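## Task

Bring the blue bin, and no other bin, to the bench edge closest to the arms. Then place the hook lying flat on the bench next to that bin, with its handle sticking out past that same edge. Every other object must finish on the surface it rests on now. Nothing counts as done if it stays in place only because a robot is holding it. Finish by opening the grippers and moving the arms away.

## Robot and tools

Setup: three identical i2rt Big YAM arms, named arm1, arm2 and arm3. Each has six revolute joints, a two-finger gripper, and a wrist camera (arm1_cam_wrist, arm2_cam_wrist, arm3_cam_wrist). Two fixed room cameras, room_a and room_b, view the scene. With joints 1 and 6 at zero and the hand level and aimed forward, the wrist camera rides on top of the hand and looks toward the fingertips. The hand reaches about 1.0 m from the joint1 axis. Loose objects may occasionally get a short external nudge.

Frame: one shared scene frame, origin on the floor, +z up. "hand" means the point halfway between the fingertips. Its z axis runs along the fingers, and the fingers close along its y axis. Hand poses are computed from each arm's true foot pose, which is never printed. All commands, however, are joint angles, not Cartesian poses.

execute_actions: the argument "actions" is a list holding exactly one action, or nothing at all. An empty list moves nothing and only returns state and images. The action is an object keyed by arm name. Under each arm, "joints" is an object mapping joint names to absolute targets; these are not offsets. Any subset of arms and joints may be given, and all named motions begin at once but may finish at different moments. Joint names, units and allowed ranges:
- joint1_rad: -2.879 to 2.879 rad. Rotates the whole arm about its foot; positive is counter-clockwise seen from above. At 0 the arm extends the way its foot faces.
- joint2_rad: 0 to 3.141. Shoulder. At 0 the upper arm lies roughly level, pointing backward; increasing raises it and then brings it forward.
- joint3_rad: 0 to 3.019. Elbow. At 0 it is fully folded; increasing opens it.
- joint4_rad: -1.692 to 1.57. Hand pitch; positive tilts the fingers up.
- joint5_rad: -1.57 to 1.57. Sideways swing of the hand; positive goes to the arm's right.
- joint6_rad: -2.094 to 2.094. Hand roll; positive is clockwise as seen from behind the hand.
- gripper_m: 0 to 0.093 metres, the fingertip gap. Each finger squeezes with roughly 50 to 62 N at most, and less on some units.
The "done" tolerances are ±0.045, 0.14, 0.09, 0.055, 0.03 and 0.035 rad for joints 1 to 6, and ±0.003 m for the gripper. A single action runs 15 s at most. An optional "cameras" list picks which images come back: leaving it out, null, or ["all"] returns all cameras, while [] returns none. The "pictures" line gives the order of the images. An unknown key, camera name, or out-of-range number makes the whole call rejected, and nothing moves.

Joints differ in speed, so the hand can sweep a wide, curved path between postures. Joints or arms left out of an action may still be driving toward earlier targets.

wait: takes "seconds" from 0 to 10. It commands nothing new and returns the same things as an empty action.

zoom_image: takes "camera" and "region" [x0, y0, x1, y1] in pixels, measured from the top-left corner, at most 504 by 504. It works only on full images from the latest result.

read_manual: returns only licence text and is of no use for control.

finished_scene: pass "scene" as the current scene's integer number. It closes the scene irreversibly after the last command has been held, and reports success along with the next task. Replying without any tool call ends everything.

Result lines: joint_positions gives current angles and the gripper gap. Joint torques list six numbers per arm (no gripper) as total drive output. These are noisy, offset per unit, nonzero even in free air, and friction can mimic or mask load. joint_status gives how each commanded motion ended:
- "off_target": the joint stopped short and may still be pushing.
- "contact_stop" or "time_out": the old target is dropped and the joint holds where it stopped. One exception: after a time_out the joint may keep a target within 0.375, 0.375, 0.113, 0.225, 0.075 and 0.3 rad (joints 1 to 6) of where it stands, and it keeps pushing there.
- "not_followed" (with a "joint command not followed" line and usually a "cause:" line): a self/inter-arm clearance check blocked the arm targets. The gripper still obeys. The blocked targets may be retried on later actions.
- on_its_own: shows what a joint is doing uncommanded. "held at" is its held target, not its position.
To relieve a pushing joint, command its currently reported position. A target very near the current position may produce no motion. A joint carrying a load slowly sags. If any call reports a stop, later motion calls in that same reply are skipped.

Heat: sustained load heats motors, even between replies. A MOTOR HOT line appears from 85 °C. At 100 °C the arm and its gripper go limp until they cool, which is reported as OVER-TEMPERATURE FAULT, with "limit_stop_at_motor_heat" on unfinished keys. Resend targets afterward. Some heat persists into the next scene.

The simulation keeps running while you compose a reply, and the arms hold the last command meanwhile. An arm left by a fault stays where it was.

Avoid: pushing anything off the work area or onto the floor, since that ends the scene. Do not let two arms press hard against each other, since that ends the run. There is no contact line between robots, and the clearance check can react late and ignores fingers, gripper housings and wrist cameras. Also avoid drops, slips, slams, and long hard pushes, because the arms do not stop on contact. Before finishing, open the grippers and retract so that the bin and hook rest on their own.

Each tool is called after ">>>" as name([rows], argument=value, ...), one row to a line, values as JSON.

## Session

>>> execute_actions(actions=[])

Scene clock: 0.00 s.
Joint torques (N m, as the arm reports them, + toward a larger angle): no reading
Motor temperatures (°C, as the motors report them): arm1=[30 33 35 32 29 31] | arm2=[29 33 36 31 29 29] | arm3=[31 30 35 32 28 30]
arm1.joint_positions: joint1_rad=-0.217 joint2_rad=+0.471 joint3_rad=+1.408 joint4_rad=-1.490 joint5_rad=-0.146 joint6_rad=-0.719 gripper_m=+0.095
arm1.joint_status: not commanded
arm1.hand: x=-0.8930 y=+0.1486 z=+1.3187 quat_wxyz=(-0.450, +0.750, -0.446, -0.192) (m; scene frame)
arm2.joint_positions: joint1_rad=-0.624 joint2_rad=+0.508 joint3_rad=+1.670 joint4_rad=-1.435 joint5_rad=-0.049 joint6_rad=+0.129 gripper_m=+0.094
arm2.joint_status: not commanded
arm2.hand: x=+0.0495 y=+0.1119 z=+1.4433 quat_wxyz=(-0.472, +0.397, -0.690, -0.378) (m; scene frame)
arm3.joint_positions: joint1_rad=+0.629 joint2_rad=+0.562 joint3_rad=+1.478 joint4_rad=-1.617 joint5_rad=+0.161 joint6_rad=+0.719 gripper_m=+0.094
arm3.joint_status: not commanded
arm3.hand: x=+0.8376 y=+0.1405 z=+1.2898 quat_wxyz=(-0.118, +0.585, -0.692, -0.405) (m; scene frame)
pictures: arm1_cam_wrist, arm2_cam_wrist, arm3_cam_wrist, room_a, room_b
Images, in order (width x height): arm1_cam_wrist 504x504, arm2_cam_wrist 504x504, arm3_cam_wrist 504x504, room_a 504x504, room_b 504x504.

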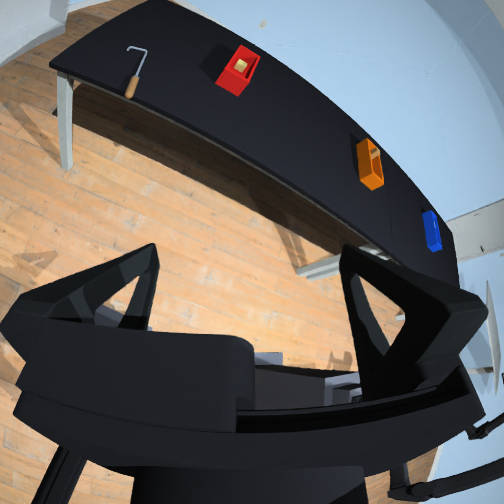

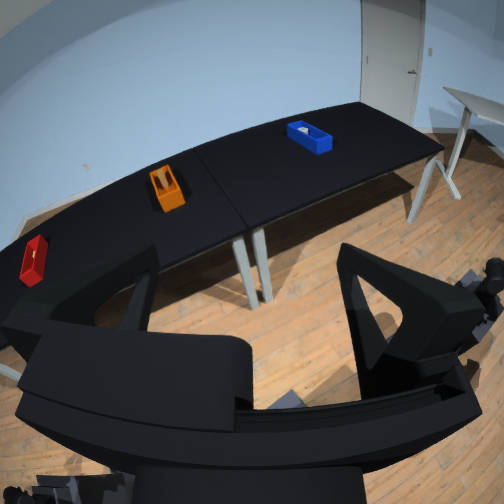

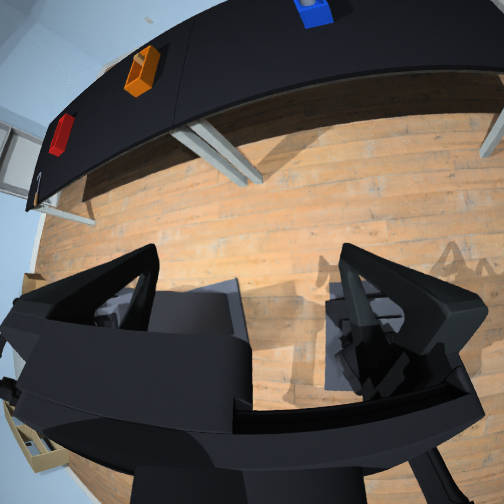

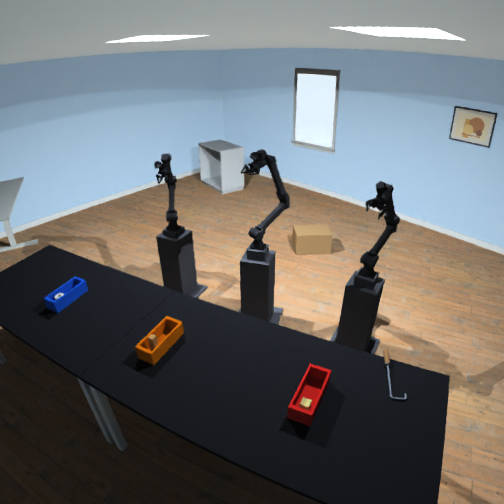

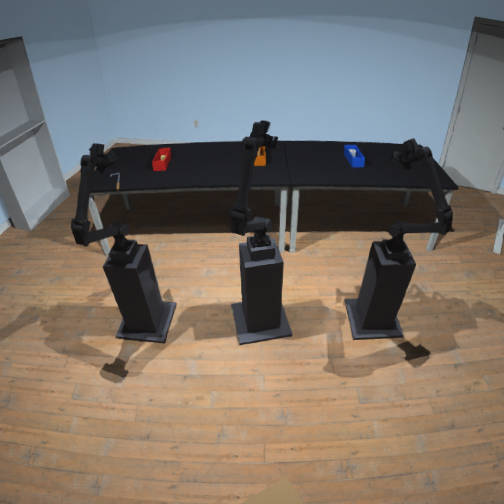

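>>> execute_actions([
  {"arm1":{"joints":{"joint1_rad":0.676,"joint2_rad":1.7,"joint3_rad":1.04,"joint4_rad":0.7,"joint5_rad":0.588,"joint6_rad":0}},"arm2":{"joints":{"joint1_rad":0.0,"joint2_rad":1.0,"joint3_rad":0.6,"joint4_rad":0.3,"joint5_rad":0,"joint6_rad":1.57}},"arm3":{"joints":{"joint1_rad":0.0,"joint2_rad":1.0,"joint3_rad":0.6,"joint4_rad":0.4,"joint5_rad":0,"joint6_rad":0}}},
])

>>> zoom_image(camera="room_a", region=[300,290,440,410])

Scene clock: 13.40 s.
Joint torques (N m, as the arm reports them, + toward a larger angle): arm1=[ -0.87 -19.68  10.67   2.46   0.25  -0.07] | arm2=[-1.22 -8.14  9.27  2.85  0.14 -0.04] | arm3=[ 0.88 -7.18  8.45  2.94  0.   -0.09]
Motor temperatures (°C, as the motors report them): arm1=[30 33 37 32 29 31] | arm2=[29 33 37 32 29 29] | arm3=[31 30 36 32 28 30]
arm1.joint_positions: joint1_rad=+0.685 joint2_rad=+1.703 joint3_rad=+1.032 joint4_rad=+0.682 joint5_rad=+0.586 joint6_rad=-0.009 gripper_m=+0.095
arm1.joint_status: all done
arm1.hand: x=-1.2039 y=+0.5943 z=+1.0364 quat_wxyz=(-0.500, +0.502, -0.494, -0.504) (m; scene frame)
arm2.joint_positions: joint1_rad=+0.005 joint2_rad=+1.004 joint3_rad=+0.589 joint4_rad=+0.280 joint5_rad=-0.001 joint6_rad=+1.561 gripper_m=+0.094
arm2.joint_status: all done
arm2.hand: x=-0.0871 y=+0.4675 z=+1.0867 quat_wxyz=(+0.067, +0.077, -0.747, -0.656) (m; scene frame)
arm3.joint_positions: joint1_rad=+0.008 joint2_rad=+1.010 joint3_rad=+0.603 joint4_rad=+0.381 joint5_rad=+0.000 joint6_rad=+0.008 gripper_m=+0.094
arm3.joint_status: all done
arm3.hand: x=+0.9054 y=+0.4704 z=+1.0814 quat_wxyz=(-0.489, +0.509, -0.508, -0.494) (m; scene frame)
pictures: arm1_cam_wrist, arm2_cam_wrist, arm3_cam_wrist, room_a, room_b
Images, in order (width x height): arm1_cam_wrist 504x504, arm2_cam_wrist 504x504, arm3_cam_wrist 504x504, room_a 504x504, room_b 504x504.

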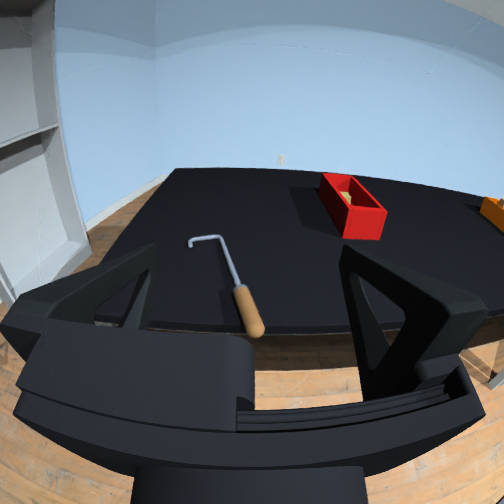

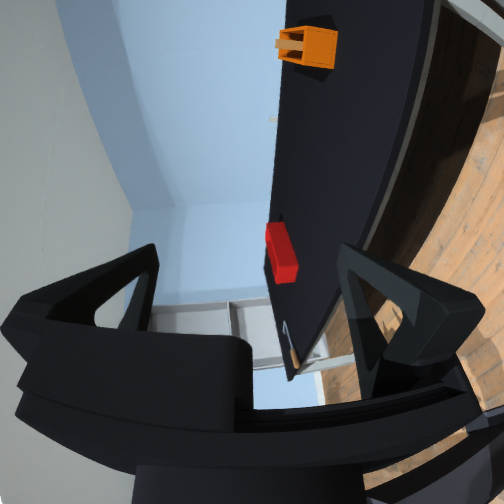

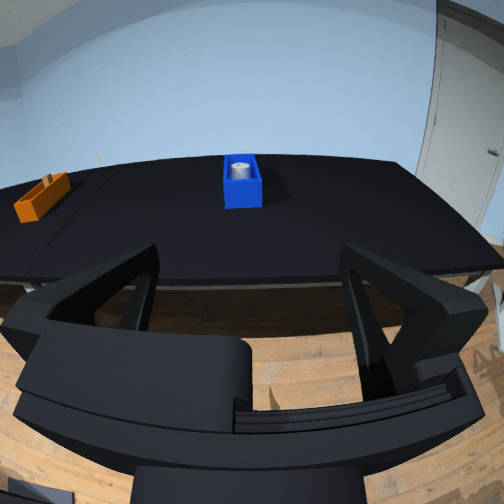

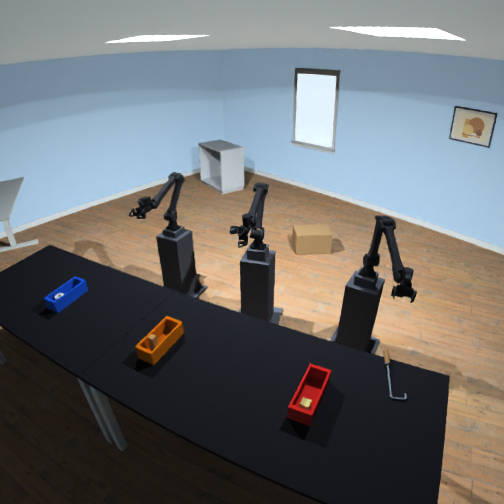

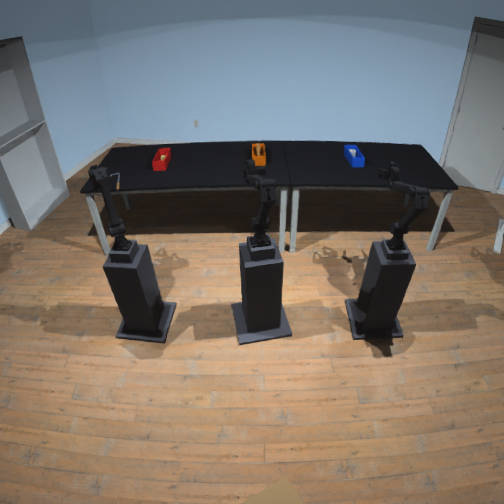

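Region (300, 290, 440, 410) of room_a's 504x504 image, scaled by 3.600, with more detail than that image has; it fills the top 432 rows of this view, and the rest is white.

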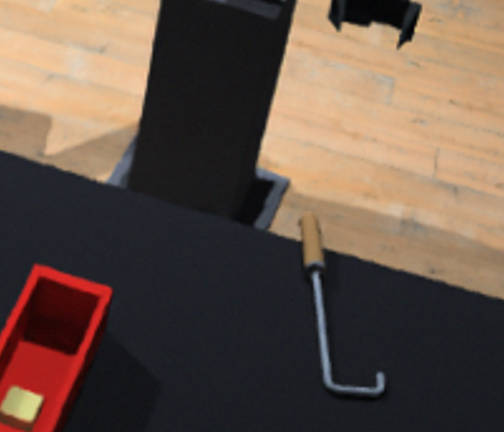

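>>> execute_actions([
  {"arm1":{"joints":{"joint1_rad":0.48,"joint2_rad":2.31,"joint3_rad":1.22,"joint4_rad":1.16,"joint5_rad":0.11}}},
], cameras=["arm1_cam_wrist"])

Scene clock: 43.17 s.
Joint torques (N m, as the arm reports them, + toward a larger angle): arm1=[ -0.37 -25.63   8.31   2.69   0.03  -0.07] | arm2=[-1.05 -8.05  9.3   2.89  0.14 -0.04] | arm3=[ 0.69 -7.35  8.46  2.84  0.   -0.09]
Motor temperatures (°C, as the motors report them): arm1=[30 34 39 32 29 31] | arm2=[29 33 39 32 29 29] | arm3=[31 30 38 32 28 30]
arm1.joint_positions: joint1_rad=+0.474 joint2_rad=+2.322 joint3_rad=+1.200 joint4_rad=+1.144 joint5_rad=+0.112 joint6_rad=-0.008 gripper_m=+0.095
arm1.joint_status: all done
arm1.hand: x=-1.1747 y=+0.6912 z=+0.7962 quat_wxyz=(-0.432, +0.560, -0.421, -0.568) (m; scene frame)
arm2.joint_positions: joint1_rad=+0.005 joint2_rad=+1.004 joint3_rad=+0.589 joint4_rad=+0.280 joint5_rad=-0.001 joint6_rad=+1.561 gripper_m=+0.094
arm2.joint_status: not commanded
arm2.hand: x=-0.0871 y=+0.4675 z=+1.0867 quat_wxyz=(+0.067, +0.077, -0.747, -0.656) (m; scene frame)
arm3.joint_positions: joint1_rad=+0.008 joint2_rad=+1.010 joint3_rad=+0.603 joint4_rad=+0.381 joint5_rad=+0.000 joint6_rad=+0.008 gripper_m=+0.094
arm3.joint_status: not commanded
arm3.hand: x=+0.9054 y=+0.4704 z=+1.0814 quat_wxyz=(-0.489, +0.509, -0.508, -0.494) (m; scene frame)
pictures: arm1_cam_wrist
Images, in order (width x height): arm1_cam_wrist 504x504.

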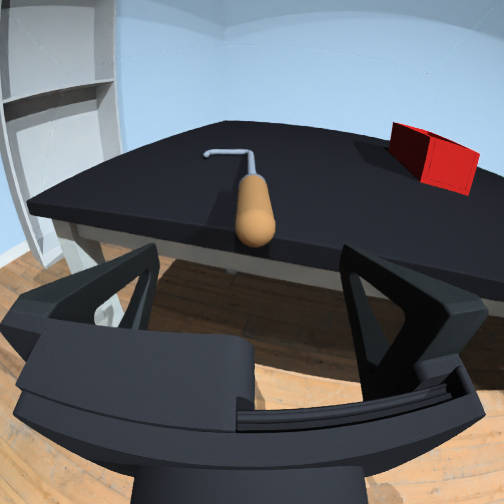

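>>> execute_actions([
  {"arm1":{"joints":{"joint1_rad":0.465,"joint3_rad":1.52,"joint4_rad":0.97,"joint5_rad":0.10}}},
], cameras=[])

>>> execute_actions([
  {"arm1":{"joints":{"joint2_rad":2.425}}},
], cameras=["arm1_cam_wrist"])

Scene clock: 50.73 s.
Joint torques (N m, as the arm reports them, + toward a larger angle): arm1=[ -1.03 -26.21  11.51   1.71  -0.02  -0.08] | arm2=[-0.99 -8.18  9.24  2.86  0.13 -0.06] | arm3=[ 1.06 -7.21  8.39  2.82  0.01 -0.11]
Motor temperatures (°C, as the motors report them): arm1=[30 34 38 32 29 31] | arm2=[29 33 39 32 29 29] | arm3=[31 30 38 32 28 30]
arm1.joint_positions: joint1_rad=+0.474 joint2_rad=+2.309 joint3_rad=+1.493 joint4_rad=+0.977 joint5_rad=+0.102 joint6_rad=-0.008 gripper_m=+0.095
arm1.joint_status: all done
arm1.hand: x=-1.2104 y=+0.7740 z=+0.8994 quat_wxyz=(-0.454, +0.518, -0.392, -0.610) (m; scene frame)
arm2.joint_positions: joint1_rad=+0.005 joint2_rad=+1.004 joint3_rad=+0.589 joint4_rad=+0.280 joint5_rad=-0.001 joint6_rad=+1.561 gripper_m=+0.094
arm2.joint_status: not commanded
arm2.hand: x=-0.0871 y=+0.4675 z=+1.0867 quat_wxyz=(+0.067, +0.077, -0.747, -0.656) (m; scene frame)
arm3.joint_positions: joint1_rad=+0.008 joint2_rad=+1.010 joint3_rad=+0.603 joint4_rad=+0.381 joint5_rad=+0.000 joint6_rad=+0.008 gripper_m=+0.094
arm3.joint_status: not commanded
arm3.hand: x=+0.9054 y=+0.4704 z=+1.0814 quat_wxyz=(-0.489, +0.509, -0.508, -0.494) (m; scene frame)
pictures: none
No camera images: the call's "cameras" was empty. Leave "cameras" out to get every camera's image.

Scene clock: 51.70 s.
Joint torques (N m, as the arm reports them, + toward a larger angle): arm1=[ -1.24 -29.11  10.34   1.87  -0.02  -0.07] | arm2=[-0.93 -8.21  9.31  2.91  0.14 -0.06] | arm3=[ 0.94 -7.11  8.43  2.84 -0.01 -0.08]
Motor temperatures (°C, as the motors report them): arm1=[30 34 38 32 29 31] | arm2=[29 33 39 32 29 29] | arm3=[31 30 38 32 28 30]
arm1.joint_positions: joint1_rad=+0.474 joint2_rad=+2.437 joint3_rad=+1.496 joint4_rad=+0.970 joint5_rad=+0.102 joint6_rad=-0.008 gripper_m=+0.095
arm1.joint_status: all done
arm1.hand: x=-1.2078 y=+0.7680 z=+0.7964 quat_wxyz=(-0.431, +0.560, -0.417, -0.572) (m; scene frame)
arm2.joint_positions: joint1_rad=+0.005 joint2_rad=+1.004 joint3_rad=+0.589 joint4_rad=+0.280 joint5_rad=-0.001 joint6_rad=+1.561 gripper_m=+0.094
arm2.joint_status: not commanded
arm2.hand: x=-0.0871 y=+0.4675 z=+1.0867 quat_wxyz=(+0.067, +0.077, -0.747, -0.656) (m; scene frame)
arm3.joint_positions: joint1_rad=+0.008 joint2_rad=+1.010 joint3_rad=+0.603 joint4_rad=+0.381 joint5_rad=+0.000 joint6_rad=+0.008 gripper_m=+0.094
arm3.joint_status: not commanded
arm3.hand: x=+0.9054 y=+0.4704 z=+1.0814 quat_wxyz=(-0.489, +0.509, -0.508, -0.494) (m; scene frame)
pictures: arm1_cam_wrist
Images, in order (width x height): arm1_cam_wrist 504x504.

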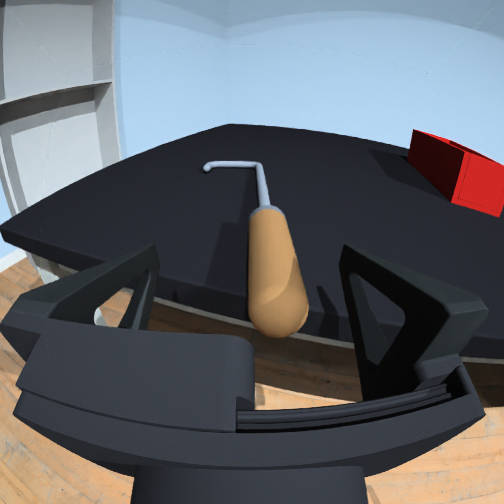

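>>> execute_actions([
  {"arm1":{"joints":{"joint4_rad":0.91,"joint1_rad":0.45}}},
], cameras=[])

>>> execute_actions([
  {"arm1":{"joints":{"gripper_m":0}}},
], cameras=["arm1_cam_wrist"])

Scene clock: 56.40 s.
Joint torques (N m, as the arm reports them, + toward a larger angle): arm1=[ -1.04 -28.56  10.22   1.69   0.    -0.07] | arm2=[-1.07 -8.25  9.33  2.85  0.13 -0.06] | arm3=[ 0.85 -6.99  8.46  2.88 -0.02 -0.08]
Motor temperatures (°C, as the motors report them): arm1=[30 35 38 32 29 31] | arm2=[29 33 39 32 29 29] | arm3=[31 30 38 32 28 30]
arm1.joint_positions: joint1_rad=+0.458 joint2_rad=+2.437 joint3_rad=+1.496 joint4_rad=+0.918 joint5_rad=+0.102 joint6_rad=-0.008 gripper_m=+0.095
arm1.joint_status: all done
arm1.hand: x=-1.1955 y=+0.7726 z=+0.7836 quat_wxyz=(-0.426, +0.572, -0.431, -0.553) (m; scene frame)
arm2.joint_positions: joint1_rad=+0.005 joint2_rad=+1.004 joint3_rad=+0.589 joint4_rad=+0.280 joint5_rad=-0.001 joint6_rad=+1.561 gripper_m=+0.094
arm2.joint_status: not commanded
arm2.hand: x=-0.0871 y=+0.4675 z=+1.0867 quat_wxyz=(+0.067, +0.077, -0.747, -0.656) (m; scene frame)
arm3.joint_positions: joint1_rad=+0.008 joint2_rad=+1.010 joint3_rad=+0.603 joint4_rad=+0.381 joint5_rad=+0.000 joint6_rad=+0.008 gripper_m=+0.094
arm3.joint_status: not commanded
arm3.hand: x=+0.9054 y=+0.4704 z=+1.0814 quat_wxyz=(-0.489, +0.509, -0.508, -0.494) (m; scene frame)
pictures: none
No camera images: the call's "cameras" was empty. Leave "cameras" out to get every camera's image.

Scene clock: 57.13 s.
Joint torques (N m, as the arm reports them, + toward a larger angle): arm1=[ -1.17 -28.73  10.18   1.58   0.02  -0.11] | arm2=[-0.92 -8.21  9.29  2.92  0.14 -0.05] | arm3=[ 0.93 -7.33  8.4   2.83 -0.03 -0.08]
Motor temperatures (°C, as the motors report them): arm1=[30 35 38 32 29 31] | arm2=[29 33 39 32 29 29] | arm3=[31 30 38 32 28 30]
arm1.joint_positions: joint1_rad=+0.458 joint2_rad=+2.437 joint3_rad=+1.496 joint4_rad=+0.918 joint5_rad=+0.102 joint6_rad=-0.007 gripper_m=+0.030
arm1.joint_status: gripper_m off_target (ended at +0.030, target +0.000)
arm1.hand: x=-1.1955 y=+0.7726 z=+0.7836 quat_wxyz=(-0.426, +0.572, -0.431, -0.553) (m; scene frame)
arm2.joint_positions: joint1_rad=+0.005 joint2_rad=+1.004 joint3_rad=+0.589 joint4_rad=+0.280 joint5_rad=-0.001 joint6_rad=+1.561 gripper_m=+0.094
arm2.joint_status: not commanded
arm2.hand: x=-0.0871 y=+0.4675 z=+1.0867 quat_wxyz=(+0.067, +0.077, -0.747, -0.656) (m; scene frame)
arm3.joint_positions: joint1_rad=+0.008 joint2_rad=+1.010 joint3_rad=+0.603 joint4_rad=+0.381 joint5_rad=+0.000 joint6_rad=+0.008 gripper_m=+0.094
arm3.joint_status: not commanded
arm3.hand: x=+0.9054 y=+0.4704 z=+1.0814 quat_wxyz=(-0.489, +0.509, -0.508, -0.494) (m; scene frame)
pictures: arm1_cam_wrist
Images, in order (width x height): arm1_cam_wrist 504x504.

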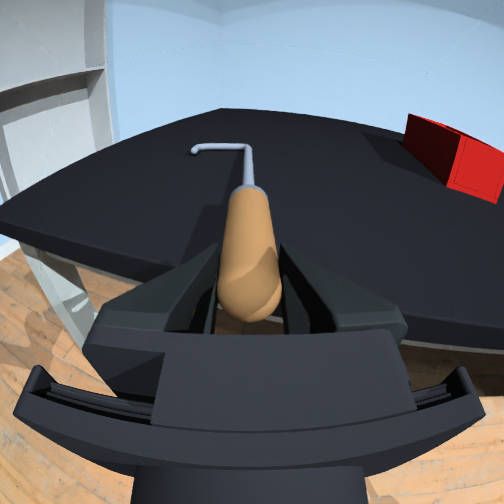

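>>> execute_actions([
  {"arm1":{"joints":{"joint2_rad":2.19,"joint3_rad":0.905,"joint4_rad":1.3}}},
], cameras=["arm1_cam_wrist","room_a"])

Scene clock: 64.23 s.
Joint torques (N m, as the arm reports them, + toward a larger angle): arm1=[ -0.96 -20.9    5.81   2.38   0.04  -0.13] | arm2=[-1.   -8.07  9.26  2.85  0.13 -0.05] | arm3=[ 1.06 -7.07  8.37  2.81 -0.02 -0.09]
Motor temperatures (°C, as the motors report them): arm1=[30 35 38 32 29 31] | arm2=[29 33 39 32 29 29] | arm3=[31 30 38 32 28 30]
arm1.joint_positions: joint1_rad=+0.458 joint2_rad=+2.191 joint3_rad=+0.896 joint4_rad=+1.281 joint5_rad=+0.102 joint6_rad=-0.007 gripper_m=+0.030
arm1.joint_status: all done
arm1.hand: x=-1.1309 y=+0.6066 z=+0.8025 quat_wxyz=(-0.427, +0.570, -0.429, -0.556) (m; scene frame)
arm2.joint_positions: joint1_rad=+0.005 joint2_rad=+1.004 joint3_rad=+0.589 joint4_rad=+0.280 joint5_rad=-0.001 joint6_rad=+1.561 gripper_m=+0.094
arm2.joint_status: not commanded
arm2.hand: x=-0.0871 y=+0.4675 z=+1.0867 quat_wxyz=(+0.067, +0.077, -0.747, -0.656) (m; scene frame)
arm3.joint_positions: joint1_rad=+0.008 joint2_rad=+1.010 joint3_rad=+0.603 joint4_rad=+0.381 joint5_rad=+0.000 joint6_rad=+0.008 gripper_m=+0.094
arm3.joint_status: not commanded
arm3.hand: x=+0.9054 y=+0.4704 z=+1.0814 quat_wxyz=(-0.489, +0.509, -0.508, -0.494) (m; scene frame)
pictures: arm1_cam_wrist, room_a
Images, in order (width x height): arm1_cam_wrist 504x504, room_a 504x504.

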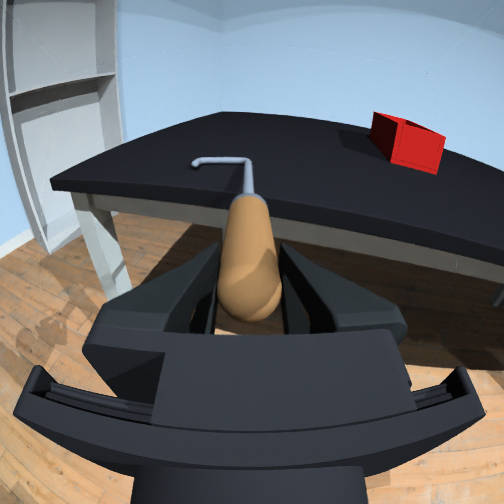

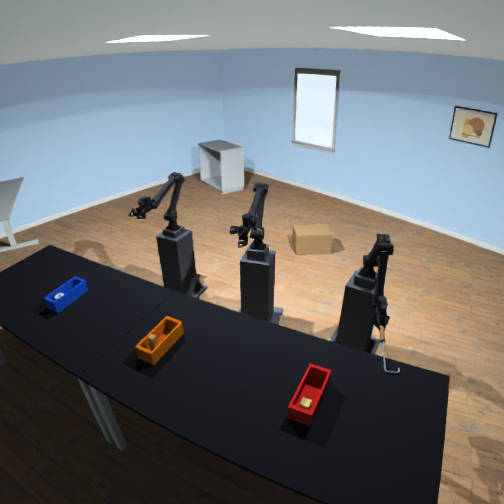

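>>> execute_actions([
  {"arm1":{"joints":{"joint1_rad":-0.3,"joint5_rad":-0.1}},"arm2":{"joints":{"joint1_rad":-0.2,"joint6_rad":0}}},
], cameras=["arm1_cam_wrist","room_a"])

Scene clock: 69.53 s.
Joint torques (N m, as the arm reports them, + toward a larger angle): arm1=[  0.02 -20.63   5.73   2.73  -0.06  -0.08] | arm2=[-0.24 -8.16  9.3   2.87  0.11 -0.16] | arm3=[ 0.92 -7.18  8.46  2.8  -0.02 -0.08]
Motor temperatures (°C, as the motors report them): arm1=[30 35 38 32 29 31] | arm2=[29 33 39 32 29 29] | arm3=[31 30 38 32 28 30]
arm1.joint_positions: joint1_rad=-0.306 joint2_rad=+2.191 joint3_rad=+0.896 joint4_rad=+1.281 joint5_rad=-0.096 joint6_rad=-0.004 gripper_m=+0.030
arm1.joint_status: all done
arm1.hand: x=-0.6806 y=+0.6012 z=+0.8034 quat_wxyz=(-0.565, +0.426, -0.572, -0.416) (m; scene frame)
arm2.joint_positions: joint1_rad=-0.205 joint2_rad=+1.004 joint3_rad=+0.589 joint4_rad=+0.280 joint5_rad=+0.000 joint6_rad=+0.010 gripper_m=+0.094
arm2.joint_status: all done
arm2.hand: x=+0.0107 y=+0.4770 z=+1.0858 quat_wxyz=(-0.463, +0.525, -0.539, -0.469) (m; scene frame)
arm3.joint_positions: joint1_rad=+0.008 joint2_rad=+1.010 joint3_rad=+0.603 joint4_rad=+0.381 joint5_rad=+0.000 joint6_rad=+0.008 gripper_m=+0.094
arm3.joint_status: not commanded
arm3.hand: x=+0.9054 y=+0.4704 z=+1.0814 quat_wxyz=(-0.489, +0.509, -0.508, -0.494) (m; scene frame)
pictures: arm1_cam_wrist, room_a
Images, in order (width x height): arm1_cam_wrist 504x504, room_a 504x504.

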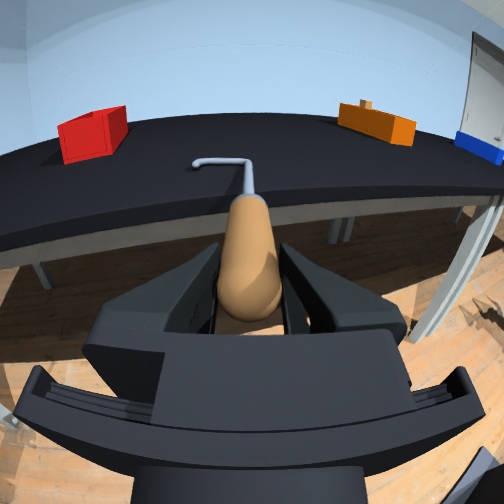

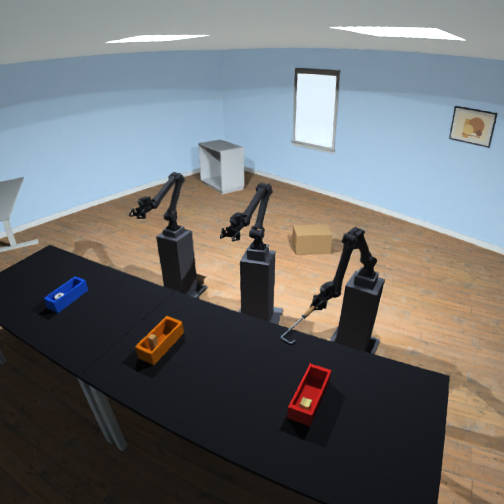

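>>> execute_actions([
  {"arm1":{"joints":{"joint1_rad":-0.4,"joint5_rad":-0.3,"joint3_rad":1.2,"joint4_rad":1.15}}},
], cameras=[])

>>> execute_actions([
  {"arm1":{"joints":{"joint1_rad":-0.48,"joint5_rad":-0.5,"joint2_rad":2.3,"joint3_rad":1.52,"joint4_rad":0.95}}},
], cameras=[])

>>> execute_actions([
  {"arm1":{"joints":{"joint1_rad":-0.555,"joint5_rad":-0.65,"joint2_rad":2.45,"joint3_rad":1.81,"joint4_rad":0.80}}},
], cameras=["arm1_cam_wrist","room_a"])

Scene clock: 79.93 s.
Joint torques (N m, as the arm reports them, + toward a larger angle): arm1=[ -0.68 -24.43  10.2    1.95  -0.07  -0.1 ] | arm2=[-0.31 -8.16  9.31  2.85  0.1  -0.14] | arm3=[ 0.97 -7.11  8.42  2.89  0.01 -0.09]
Motor temperatures (°C, as the motors report them): arm1=[30 35 37 32 29 31] | arm2=[29 33 40 32 29 29] | arm3=[31 30 38 32 28 30]
arm1.joint_positions: joint1_rad=-0.404 joint2_rad=+2.196 joint3_rad=+1.165 joint4_rad=+1.142 joint5_rad=-0.297 joint6_rad=-0.004 gripper_m=+0.030
arm1.joint_status: all done
arm1.hand: x=-0.6125 y=+0.6675 z=+0.8723 quat_wxyz=(-0.582, +0.436, -0.508, -0.462) (m; scene frame)
arm2.joint_positions: joint1_rad=-0.205 joint2_rad=+1.004 joint3_rad=+0.589 joint4_rad=+0.280 joint5_rad=+0.000 joint6_rad=+0.009 gripper_m=+0.094
arm2.joint_status: not commanded
arm2.hand: x=+0.0107 y=+0.4770 z=+1.0858 quat_wxyz=(-0.463, +0.525, -0.538, -0.469) (m; scene frame)
arm3.joint_positions: joint1_rad=+0.008 joint2_rad=+1.010 joint3_rad=+0.603 joint4_rad=+0.381 joint5_rad=+0.000 joint6_rad=+0.008 gripper_m=+0.094
arm3.joint_status: not commanded
arm3.hand: x=+0.9054 y=+0.4704 z=+1.0814 quat_wxyz=(-0.489, +0.509, -0.508, -0.494) (m; scene frame)
pictures: none
No camera images: the call's "cameras" was empty. Leave "cameras" out to get every camera's image.

Scene clock: 81.07 s.
Joint torques (N m, as the arm reports them, + toward a larger angle): arm1=[ -0.69 -28.82  12.47   2.15   0.1   -0.19] | arm2=[-0.22 -8.12  9.31  2.83  0.1  -0.13] | arm3=[ 1.08 -7.23  8.44  2.83  0.   -0.09]
Motor temperatures (°C, as the motors report them): arm1=[30 35 37 32 29 31] | arm2=[29 33 40 32 29 29] | arm3=[31 30 38 32 28 30]
arm1.joint_positions: joint1_rad=-0.481 joint2_rad=+2.319 joint3_rad=+1.477 joint4_rad=+0.942 joint5_rad=-0.499 joint6_rad=+0.002 gripper_m=+0.030
arm1.joint_status: all done
arm1.hand: x=-0.5480 y=+0.7230 z=+0.8747 quat_wxyz=(-0.550, +0.474, -0.482, -0.490) (m; scene frame)
arm2.joint_positions: joint1_rad=-0.205 joint2_rad=+1.004 joint3_rad=+0.589 joint4_rad=+0.280 joint5_rad=+0.000 joint6_rad=+0.009 gripper_m=+0.094
arm2.joint_status: not commanded
arm2.hand: x=+0.0107 y=+0.4770 z=+1.0858 quat_wxyz=(-0.463, +0.525, -0.538, -0.469) (m; scene frame)
arm3.joint_positions: joint1_rad=+0.008 joint2_rad=+1.010 joint3_rad=+0.603 joint4_rad=+0.381 joint5_rad=+0.000 joint6_rad=+0.008 gripper_m=+0.094
arm3.joint_status: not commanded
arm3.hand: x=+0.9054 y=+0.4704 z=+1.0814 quat_wxyz=(-0.489, +0.509, -0.508, -0.494) (m; scene frame)
pictures: none
No camera images: the call's "cameras" was empty. Leave "cameras" out to get every camera's image.

Scene clock: 82.23 s.
Joint torques (N m, as the arm reports them, + toward a larger angle): arm1=[ -0.33 -31.57  13.8    1.83   0.25  -0.2 ] | arm2=[-0.34 -8.25  9.28  2.87  0.1  -0.14] | arm3=[ 0.84 -7.17  8.36  2.82  0.   -0.09]
Motor temperatures (°C, as the motors report them): arm1=[30 35 38 32 29 31] | arm2=[29 33 40 32 29 29] | arm3=[31 30 38 32 28 30]
arm1.joint_positions: joint1_rad=-0.556 joint2_rad=+2.466 joint3_rad=+1.759 joint4_rad=+0.795 joint5_rad=-0.650 joint6_rad=+0.006 gripper_m=+0.030
arm1.joint_status: all done
arm1.hand: x=-0.4803 y=+0.7490 z=+0.8609 quat_wxyz=(-0.527, +0.497, -0.468, -0.506) (m; scene frame)
arm2.joint_positions: joint1_rad=-0.205 joint2_rad=+1.004 joint3_rad=+0.589 joint4_rad=+0.280 joint5_rad=+0.000 joint6_rad=+0.009 gripper_m=+0.094
arm2.joint_status: not commanded
arm2.hand: x=+0.0107 y=+0.4770 z=+1.0858 quat_wxyz=(-0.463, +0.525, -0.538, -0.469) (m; scene frame)
arm3.joint_positions: joint1_rad=+0.008 joint2_rad=+1.010 joint3_rad=+0.603 joint4_rad=+0.381 joint5_rad=+0.000 joint6_rad=+0.008 gripper_m=+0.094
arm3.joint_status: not commanded
arm3.hand: x=+0.9054 y=+0.4704 z=+1.0814 quat_wxyz=(-0.489, +0.509, -0.508, -0.494) (m; scene frame)
pictures: arm1_cam_wrist, room_a
Images, in order (width x height): arm1_cam_wrist 504x504, room_a 504x504.

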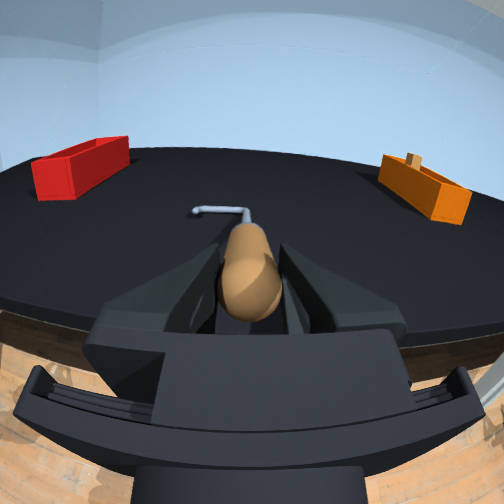

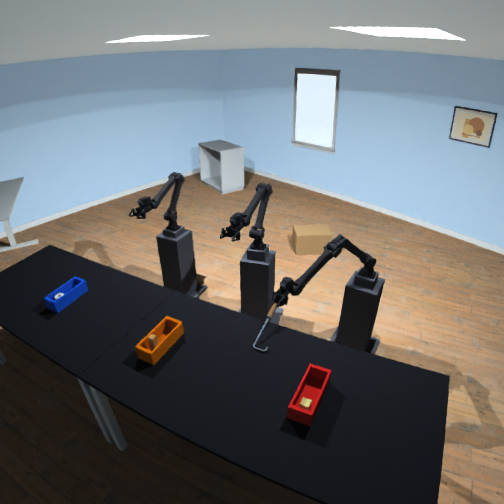

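>>> execute_actions([
  {"arm1":{"joints":{"joint2_rad":2.535}}},
], cameras=[])

>>> execute_actions([
  {"arm1":{"joints":{"gripper_m":0.093}}},
], cameras=["arm1_cam_wrist"])

Scene clock: 87.30 s.
Joint torques (N m, as the arm reports them, + toward a larger angle): arm1=[ -0.9  -31.98  13.04   2.01   0.06  -0.19] | arm2=[-0.32 -8.24  9.29  2.89  0.09 -0.14] | arm3=[ 0.59 -7.2   8.46  2.86 -0.01 -0.1 ]
Motor temperatures (°C, as the motors report them): arm1=[30 35 39 32 29 31] | arm2=[29 33 40 32 29 29] | arm3=[31 30 38 32 28 30]
arm1.joint_positions: joint1_rad=-0.556 joint2_rad=+2.543 joint3_rad=+1.768 joint4_rad=+0.795 joint5_rad=-0.648 joint6_rad=+0.006 gripper_m=+0.030
arm1.joint_status: all done
arm1.hand: x=-0.4821 y=+0.7458 z=+0.8002 quat_wxyz=(-0.504, +0.500, -0.493, -0.503) (m; scene frame)
arm2.joint_positions: joint1_rad=-0.205 joint2_rad=+1.004 joint3_rad=+0.589 joint4_rad=+0.280 joint5_rad=+0.000 joint6_rad=+0.009 gripper_m=+0.094
arm2.joint_status: not commanded
arm2.hand: x=+0.0107 y=+0.4770 z=+1.0858 quat_wxyz=(-0.463, +0.525, -0.538, -0.469) (m; scene frame)
arm3.joint_positions: joint1_rad=+0.008 joint2_rad=+1.010 joint3_rad=+0.603 joint4_rad=+0.381 joint5_rad=+0.000 joint6_rad=+0.008 gripper_m=+0.094
arm3.joint_status: not commanded
arm3.hand: x=+0.9054 y=+0.4704 z=+1.0814 quat_wxyz=(-0.489, +0.509, -0.508, -0.494) (m; scene frame)
pictures: none
No camera images: the call's "cameras" was empty. Leave "cameras" out to get every camera's image.

Scene clock: 88.00 s.
Joint torques (N m, as the arm reports them, + toward a larger angle): arm1=[ -0.55 -31.25  12.74   1.91   0.09  -0.16] | arm2=[-0.31 -8.15  9.35  2.89  0.09 -0.14] | arm3=[ 0.93 -7.08  8.4   2.84 -0.01 -0.08]
Motor temperatures (°C, as the motors report them): arm1=[30 36 39 32 29 31] | arm2=[29 33 40 32 29 29] | arm3=[31 30 38 32 28 30]
arm1.joint_positions: joint1_rad=-0.556 joint2_rad=+2.543 joint3_rad=+1.768 joint4_rad=+0.795 joint5_rad=-0.648 joint6_rad=+0.006 gripper_m=+0.093
arm1.joint_status: all done
arm1.hand: x=-0.4820 y=+0.7459 z=+0.8006 quat_wxyz=(-0.504, +0.500, -0.493, -0.503) (m; scene frame)
arm2.joint_positions: joint1_rad=-0.205 joint2_rad=+1.004 joint3_rad=+0.589 joint4_rad=+0.280 joint5_rad=+0.000 joint6_rad=+0.009 gripper_m=+0.094
arm2.joint_status: not commanded
arm2.hand: x=+0.0107 y=+0.4770 z=+1.0858 quat_wxyz=(-0.463, +0.525, -0.538, -0.469) (m; scene frame)
arm3.joint_positions: joint1_rad=+0.008 joint2_rad=+1.010 joint3_rad=+0.603 joint4_rad=+0.381 joint5_rad=+0.000 joint6_rad=+0.008 gripper_m=+0.094
arm3.joint_status: not commanded
arm3.hand: x=+0.9054 y=+0.4704 z=+1.0814 quat_wxyz=(-0.489, +0.509, -0.508, -0.494) (m; scene frame)
pictures: arm1_cam_wrist
Images, in order (width x height): arm1_cam_wrist 504x504.

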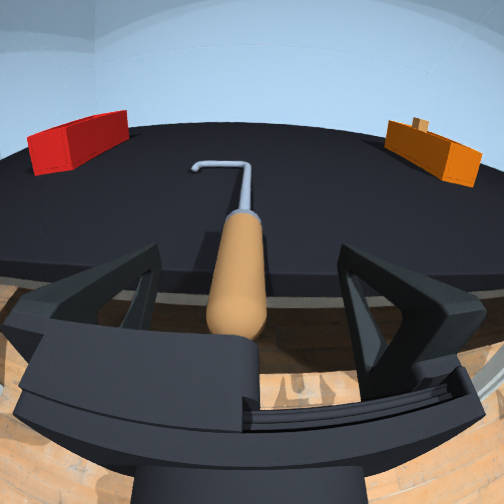

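>>> execute_actions([
  {"arm1":{"joints":{"joint2_rad":2.1}},"arm2":{"joints":{"joint2_rad":1.5,"joint3_rad":1.98,"joint4_rad":0.71,"joint5_rad":0.72}}},
], cameras=[])

>>> execute_actions([
  {"arm1":{"joints":{"joint1_rad":0.7,"joint2_rad":1.0,"joint3_rad":0.6,"joint4_rad":0.3,"joint5_rad":0}},"arm2":{"joints":{"joint1_rad":0.1,"joint2_rad":1.8}}},
], cameras=[])

>>> execute_actions([
  {"arm2":{"joints":{"joint1_rad":0.515,"joint2_rad":2.45}}},
], cameras=["arm2_cam_wrist","room_a"])

Scene clock: 99.93 s.
Joint torques (N m, as the arm reports them, + toward a larger angle): arm1=[ -0.45 -28.81  12.22   1.19   0.27  -0.13] | arm2=[ -0.16 -13.57   9.13   0.52  -0.21  -0.18] | arm3=[ 1.11 -7.23  8.41  2.79  0.   -0.09]
Motor temperatures (°C, as the motors report them): arm1=[30 36 40 32 29 31] | arm2=[29 33 40 32 29 29] | arm3=[31 30 38 32 28 30]
arm1.joint_positions: joint1_rad=-0.556 joint2_rad=+2.106 joint3_rad=+1.797 joint4_rad=+0.803 joint5_rad=-0.648 joint6_rad=+0.006 gripper_m=+0.093
arm1.joint_status: all done
arm1.hand: x=-0.5030 y=+0.7198 z=+1.1810 quat_wxyz=(-0.653, +0.462, -0.314, -0.511) (m; scene frame)
arm2.joint_positions: joint1_rad=-0.204 joint2_rad=+1.500 joint3_rad=+1.951 joint4_rad=+0.707 joint5_rad=+0.718 joint6_rad=+0.008 gripper_m=+0.094
arm2.joint_status: all done
arm2.hand: x=+0.1291 y=+0.4932 z=+1.6518 quat_wxyz=(-0.696, -0.115, -0.380, -0.598) (m; scene frame)
arm3.joint_positions: joint1_rad=+0.008 joint2_rad=+1.010 joint3_rad=+0.603 joint4_rad=+0.381 joint5_rad=+0.000 joint6_rad=+0.008 gripper_m=+0.094
arm3.joint_status: not commanded
arm3.hand: x=+0.9054 y=+0.4704 z=+1.0814 quat_wxyz=(-0.489, +0.509, -0.508, -0.494) (m; scene frame)
pictures: none
No camera images: the call's "cameras" was empty. Leave "cameras" out to get every camera's image.

Scene clock: 101.60 s.
Joint torques (N m, as the arm reports them, + toward a larger angle): arm1=[-0.58 -8.06 12.2   2.02  0.17 -0.15] | arm2=[ -0.48 -21.23  11.52   1.3   -0.21  -0.17] | arm3=[ 0.7  -7.17  8.39  2.92  0.   -0.08]
Motor temperatures (°C, as the motors report them): arm1=[30 36 40 32 29 31] | arm2=[29 33 40 32 29 29] | arm3=[31 30 38 32 28 30]
arm1.joint_positions: joint1_rad=+0.698 joint2_rad=+1.008 joint3_rad=+0.587 joint4_rad=+0.302 joint5_rad=-0.002 joint6_rad=+0.005 gripper_m=+0.093
arm1.joint_status: all done
arm1.hand: x=-1.1833 y=+0.3837 z=+1.0769 quat_wxyz=(-0.304, +0.664, -0.347, -0.589) (m; scene frame)
arm2.joint_positions: joint1_rad=+0.098 joint2_rad=+1.804 joint3_rad=+1.936 joint4_rad=+0.702 joint5_rad=+0.720 joint6_rad=+0.008 gripper_m=+0.094
arm2.joint_status: all done
arm2.hand: x=-0.0819 y=+0.7003 z=+1.4725 quat_wxyz=(-0.617, +0.069, -0.467, -0.630) (m; scene frame)
arm3.joint_positions: joint1_rad=+0.008 joint2_rad=+1.010 joint3_rad=+0.603 joint4_rad=+0.381 joint5_rad=+0.000 joint6_rad=+0.008 gripper_m=+0.094
arm3.joint_status: not commanded
arm3.hand: x=+0.9054 y=+0.4704 z=+1.0814 quat_wxyz=(-0.489, +0.509, -0.508, -0.494) (m; scene frame)
pictures: none
No camera images: the call's "cameras" was empty. Leave "cameras" out to get every camera's image.

Scene clock: 103.60 s.
Joint torques (N m, as the arm reports them, + toward a larger angle): arm1=[-0.14 -9.11 12.42  1.82  0.22 -0.18] | arm2=[ -0.84 -29.82  11.14   2.21   0.05  -0.12] | arm3=[ 0.85 -7.22  8.44  2.85 -0.01 -0.08]
Motor temperatures (°C, as the motors report them): arm1=[30 36 40 32 29 31] | arm2=[29 34 40 32 29 29] | arm3=[31 30 38 32 28 30]
arm1.joint_positions: joint1_rad=+0.698 joint2_rad=+1.008 joint3_rad=+0.587 joint4_rad=+0.302 joint5_rad=-0.002 joint6_rad=+0.005 gripper_m=+0.093
arm1.joint_status: not commanded
arm1.hand: x=-1.1833 y=+0.3837 z=+1.0769 quat_wxyz=(-0.304, +0.664, -0.347, -0.589) (m; scene frame)
arm2.joint_positions: joint1_rad=+0.515 joint2_rad=+2.459 joint3_rad=+1.936 joint4_rad=+0.698 joint5_rad=+0.719 joint6_rad=+0.007 gripper_m=+0.094
arm2.joint_status: all done
arm2.hand: x=-0.4900 y=+0.7561 z=+0.9541 quat_wxyz=(-0.501, +0.429, -0.498, -0.563) (m; scene frame)
arm3.joint_positions: joint1_rad=+0.008 joint2_rad=+1.010 joint3_rad=+0.603 joint4_rad=+0.381 joint5_rad=+0.000 joint6_rad=+0.008 gripper_m=+0.094
arm3.joint_status: not commanded
arm3.hand: x=+0.9054 y=+0.4704 z=+1.0814 quat_wxyz=(-0.489, +0.509, -0.508, -0.494) (m; scene frame)
pictures: arm2_cam_wrist, room_a
Images, in order (width x height): arm2_cam_wrist 504x504, room_a 504x504.

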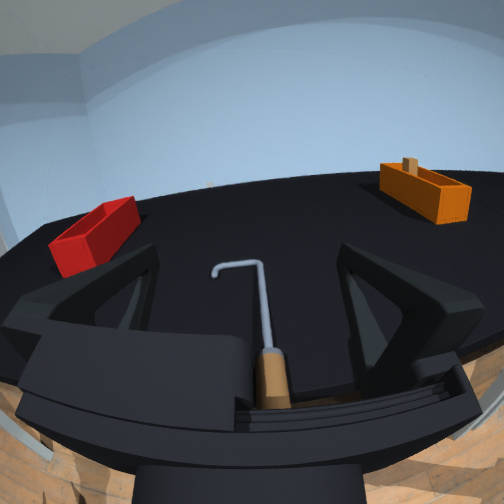

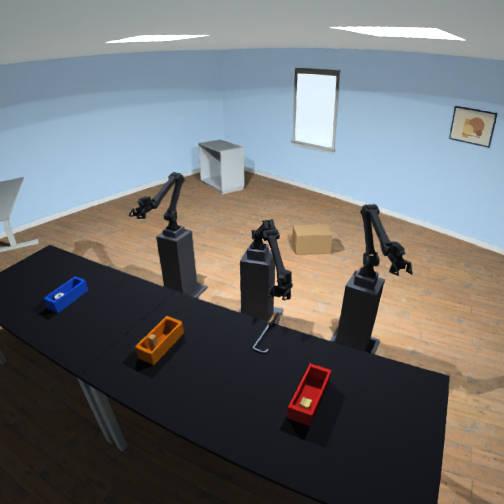

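Drop needed .157 → q2 +0.185.

>>> execute_actions([
  {"arm2":{"joints":{"joint2_rad":2.625}}},
], cameras=["arm2_cam_wrist"])

Scene clock: 107.47 s.
Joint torques (N m, as the arm reports them, + toward a larger angle): arm1=[-0.24 -9.2  12.26  1.82  0.22 -0.14] | arm2=[ -0.59 -32.11   9.25   2.24   0.13  -0.12] | arm3=[ 1.   -7.11  8.47  2.89  0.   -0.08]
Motor temperatures (°C, as the motors report them): arm1=[30 35 40 32 29 31] | arm2=[29 34 40 32 29 29] | arm3=[31 30 38 32 28 30]
arm1.joint_positions: joint1_rad=+0.698 joint2_rad=+1.008 joint3_rad=+0.587 joint4_rad=+0.302 joint5_rad=-0.002 joint6_rad=+0.005 gripper_m=+0.093
arm1.joint_status: not commanded
arm1.hand: x=-1.1833 y=+0.3837 z=+1.0769 quat_wxyz=(-0.304, +0.664, -0.347, -0.589) (m; scene frame)
arm2.joint_positions: joint1_rad=+0.515 joint2_rad=+2.653 joint3_rad=+1.952 joint4_rad=+0.700 joint5_rad=+0.719 joint6_rad=+0.007 gripper_m=+0.094
arm2.joint_status: all done
arm2.hand: x=-0.4873 y=+0.7518 z=+0.7936 quat_wxyz=(-0.498, +0.494, -0.505, -0.503) (m; scene frame)
arm3.joint_positions: joint1_rad=+0.008 joint2_rad=+1.010 joint3_rad=+0.603 joint4_rad=+0.381 joint5_rad=+0.000 joint6_rad=+0.008 gripper_m=+0.094
arm3.joint_status: not commanded
arm3.hand: x=+0.9054 y=+0.4704 z=+1.0814 quat_wxyz=(-0.489, +0.509, -0.508, -0.494) (m; scene frame)
pictures: arm2_cam_wrist
Images, in order (width x height): arm2_cam_wrist 504x504.

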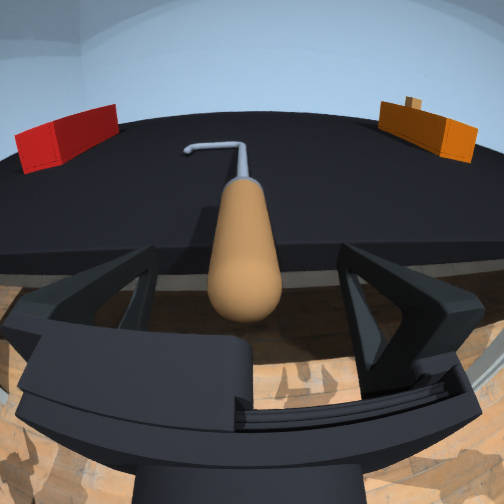

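>>> execute_actions([
  {"arm2":{"joints":{"gripper_m":0}}},
], cameras=[])

>>> execute_actions([
  {"arm2":{"joints":{"joint1_rad":0.36,"joint2_rad":2.41,"joint3_rad":1.45,"joint4_rad":0.98,"joint5_rad":0.45}}},
], cameras=[])

>>> execute_actions([
  {"arm2":{"joints":{"joint1_rad":0.15,"joint2_rad":2.2,"joint3_rad":0.94,"joint4_rad":1.28,"joint5_rad":0.15}}},
], cameras=["arm2_cam_wrist","room_a"])

Scene clock: 114.83 s.
Joint torques (N m, as the arm reports them, + toward a larger angle): arm1=[-0.39 -9.31 12.41  1.77  0.21 -0.17] | arm2=[ -0.53 -31.52   9.16   2.25   0.17  -0.11] | arm3=[ 0.99 -7.09  8.43  2.86  0.   -0.07]
Motor temperatures (°C, as the motors report them): arm1=[30 35 41 32 29 31] | arm2=[29 35 40 32 29 29] | arm3=[31 30 38 32 28 30]
arm1.joint_positions: joint1_rad=+0.698 joint2_rad=+1.008 joint3_rad=+0.587 joint4_rad=+0.302 joint5_rad=-0.002 joint6_rad=+0.005 gripper_m=+0.093
arm1.joint_status: not commanded
arm1.hand: x=-1.1833 y=+0.3837 z=+1.0769 quat_wxyz=(-0.304, +0.664, -0.347, -0.589) (m; scene frame)
arm2.joint_positions: joint1_rad=+0.515 joint2_rad=+2.653 joint3_rad=+1.952 joint4_rad=+0.700 joint5_rad=+0.718 joint6_rad=+0.007 gripper_m=+0.029
arm2.joint_status: gripper_m off_target (ended at +0.029, target +0.000)
arm2.hand: x=-0.4875 y=+0.7518 z=+0.7936 quat_wxyz=(-0.498, +0.494, -0.505, -0.503) (m; scene frame)
arm3.joint_positions: joint1_rad=+0.008 joint2_rad=+1.010 joint3_rad=+0.603 joint4_rad=+0.381 joint5_rad=+0.000 joint6_rad=+0.008 gripper_m=+0.094
arm3.joint_status: not commanded
arm3.hand: x=+0.9054 y=+0.4704 z=+1.0814 quat_wxyz=(-0.489, +0.509, -0.508, -0.494) (m; scene frame)
pictures: none
No camera images: the call's "cameras" was empty. Leave "cameras" out to get every camera's image.

Scene clock: 116.23 s.
Joint torques (N m, as the arm reports them, + toward a larger angle): arm1=[-0.32 -9.15 12.39  1.85  0.21 -0.18] | arm2=[ -0.16 -26.63   6.66   2.72   0.    -0.1 ] | arm3=[ 1.07 -7.21  8.38  2.86 -0.02 -0.05]
Motor temperatures (°C, as the motors report them): arm1=[30 34 41 32 29 31] | arm2=[29 36 40 32 29 29] | arm3=[31 30 38 32 28 30]
arm1.joint_positions: joint1_rad=+0.698 joint2_rad=+1.008 joint3_rad=+0.587 joint4_rad=+0.302 joint5_rad=-0.002 joint6_rad=+0.005 gripper_m=+0.093
arm1.joint_status: not commanded
arm1.hand: x=-1.1833 y=+0.3837 z=+1.0769 quat_wxyz=(-0.304, +0.664, -0.347, -0.589) (m; scene frame)
arm2.joint_positions: joint1_rad=+0.359 joint2_rad=+2.428 joint3_rad=+1.435 joint4_rad=+0.963 joint5_rad=+0.453 joint6_rad=+0.005 gripper_m=+0.029
arm2.joint_status: all done
arm2.hand: x=-0.3490 y=+0.7196 z=+0.7913 quat_wxyz=(-0.468, +0.530, -0.479, -0.520) (m; scene frame)
arm3.joint_positions: joint1_rad=+0.008 joint2_rad=+1.010 joint3_rad=+0.603 joint4_rad=+0.381 joint5_rad=+0.000 joint6_rad=+0.008 gripper_m=+0.094
arm3.joint_status: not commanded
arm3.hand: x=+0.9054 y=+0.4704 z=+1.0814 quat_wxyz=(-0.489, +0.509, -0.508, -0.494) (m; scene frame)
pictures: none
No camera images: the call's "cameras" was empty. Leave "cameras" out to get every camera's image.

Scene clock: 117.57 s.
Joint torques (N m, as the arm reports them, + toward a larger angle): arm1=[-0.16 -9.06 12.26  1.99  0.23 -0.17] | arm2=[ -0.44 -21.64   4.23   2.86  -0.02  -0.1 ] | arm3=[ 1.14 -7.07  8.44  2.89  0.01 -0.09]
Motor temperatures (°C, as the motors report them): arm1=[30 34 41 32 29 31] | arm2=[29 36 40 32 30 29] | arm3=[31 30 38 32 28 30]
arm1.joint_positions: joint1_rad=+0.698 joint2_rad=+1.008 joint3_rad=+0.587 joint4_rad=+0.302 joint5_rad=-0.002 joint6_rad=+0.005 gripper_m=+0.093
arm1.joint_status: not commanded
arm1.hand: x=-1.1833 y=+0.3837 z=+1.0769 quat_wxyz=(-0.304, +0.664, -0.347, -0.589) (m; scene frame)
arm2.joint_positions: joint1_rad=+0.151 joint2_rad=+2.218 joint3_rad=+0.930 joint4_rad=+1.260 joint5_rad=+0.153 joint6_rad=+0.005 gripper_m=+0.029
arm2.joint_status: all done
arm2.hand: x=-0.1944 y=+0.6337 z=+0.8074 quat_wxyz=(-0.441, +0.550, -0.456, -0.543) (m; scene frame)
arm3.joint_positions: joint1_rad=+0.008 joint2_rad=+1.010 joint3_rad=+0.603 joint4_rad=+0.381 joint5_rad=+0.000 joint6_rad=+0.008 gripper_m=+0.094
arm3.joint_status: not commanded
arm3.hand: x=+0.9054 y=+0.4704 z=+1.0814 quat_wxyz=(-0.489, +0.509, -0.508, -0.494) (m; scene frame)
pictures: arm2_cam_wrist, room_a
Images, in order (width x height): arm2_cam_wrist 504x504, room_a 504x504.

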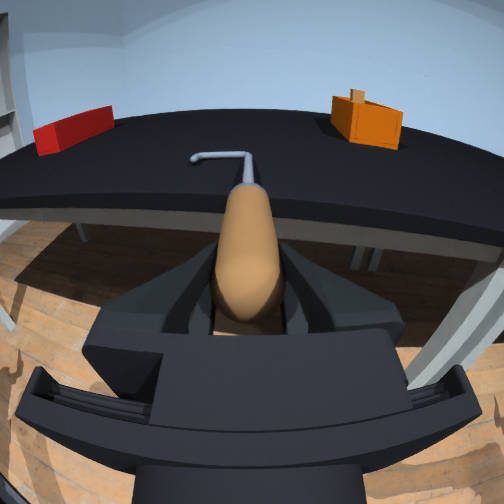

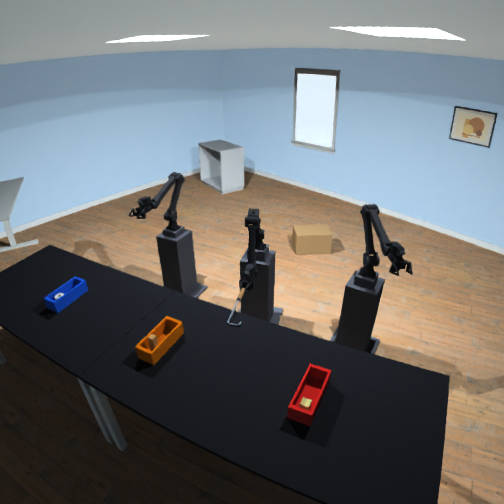

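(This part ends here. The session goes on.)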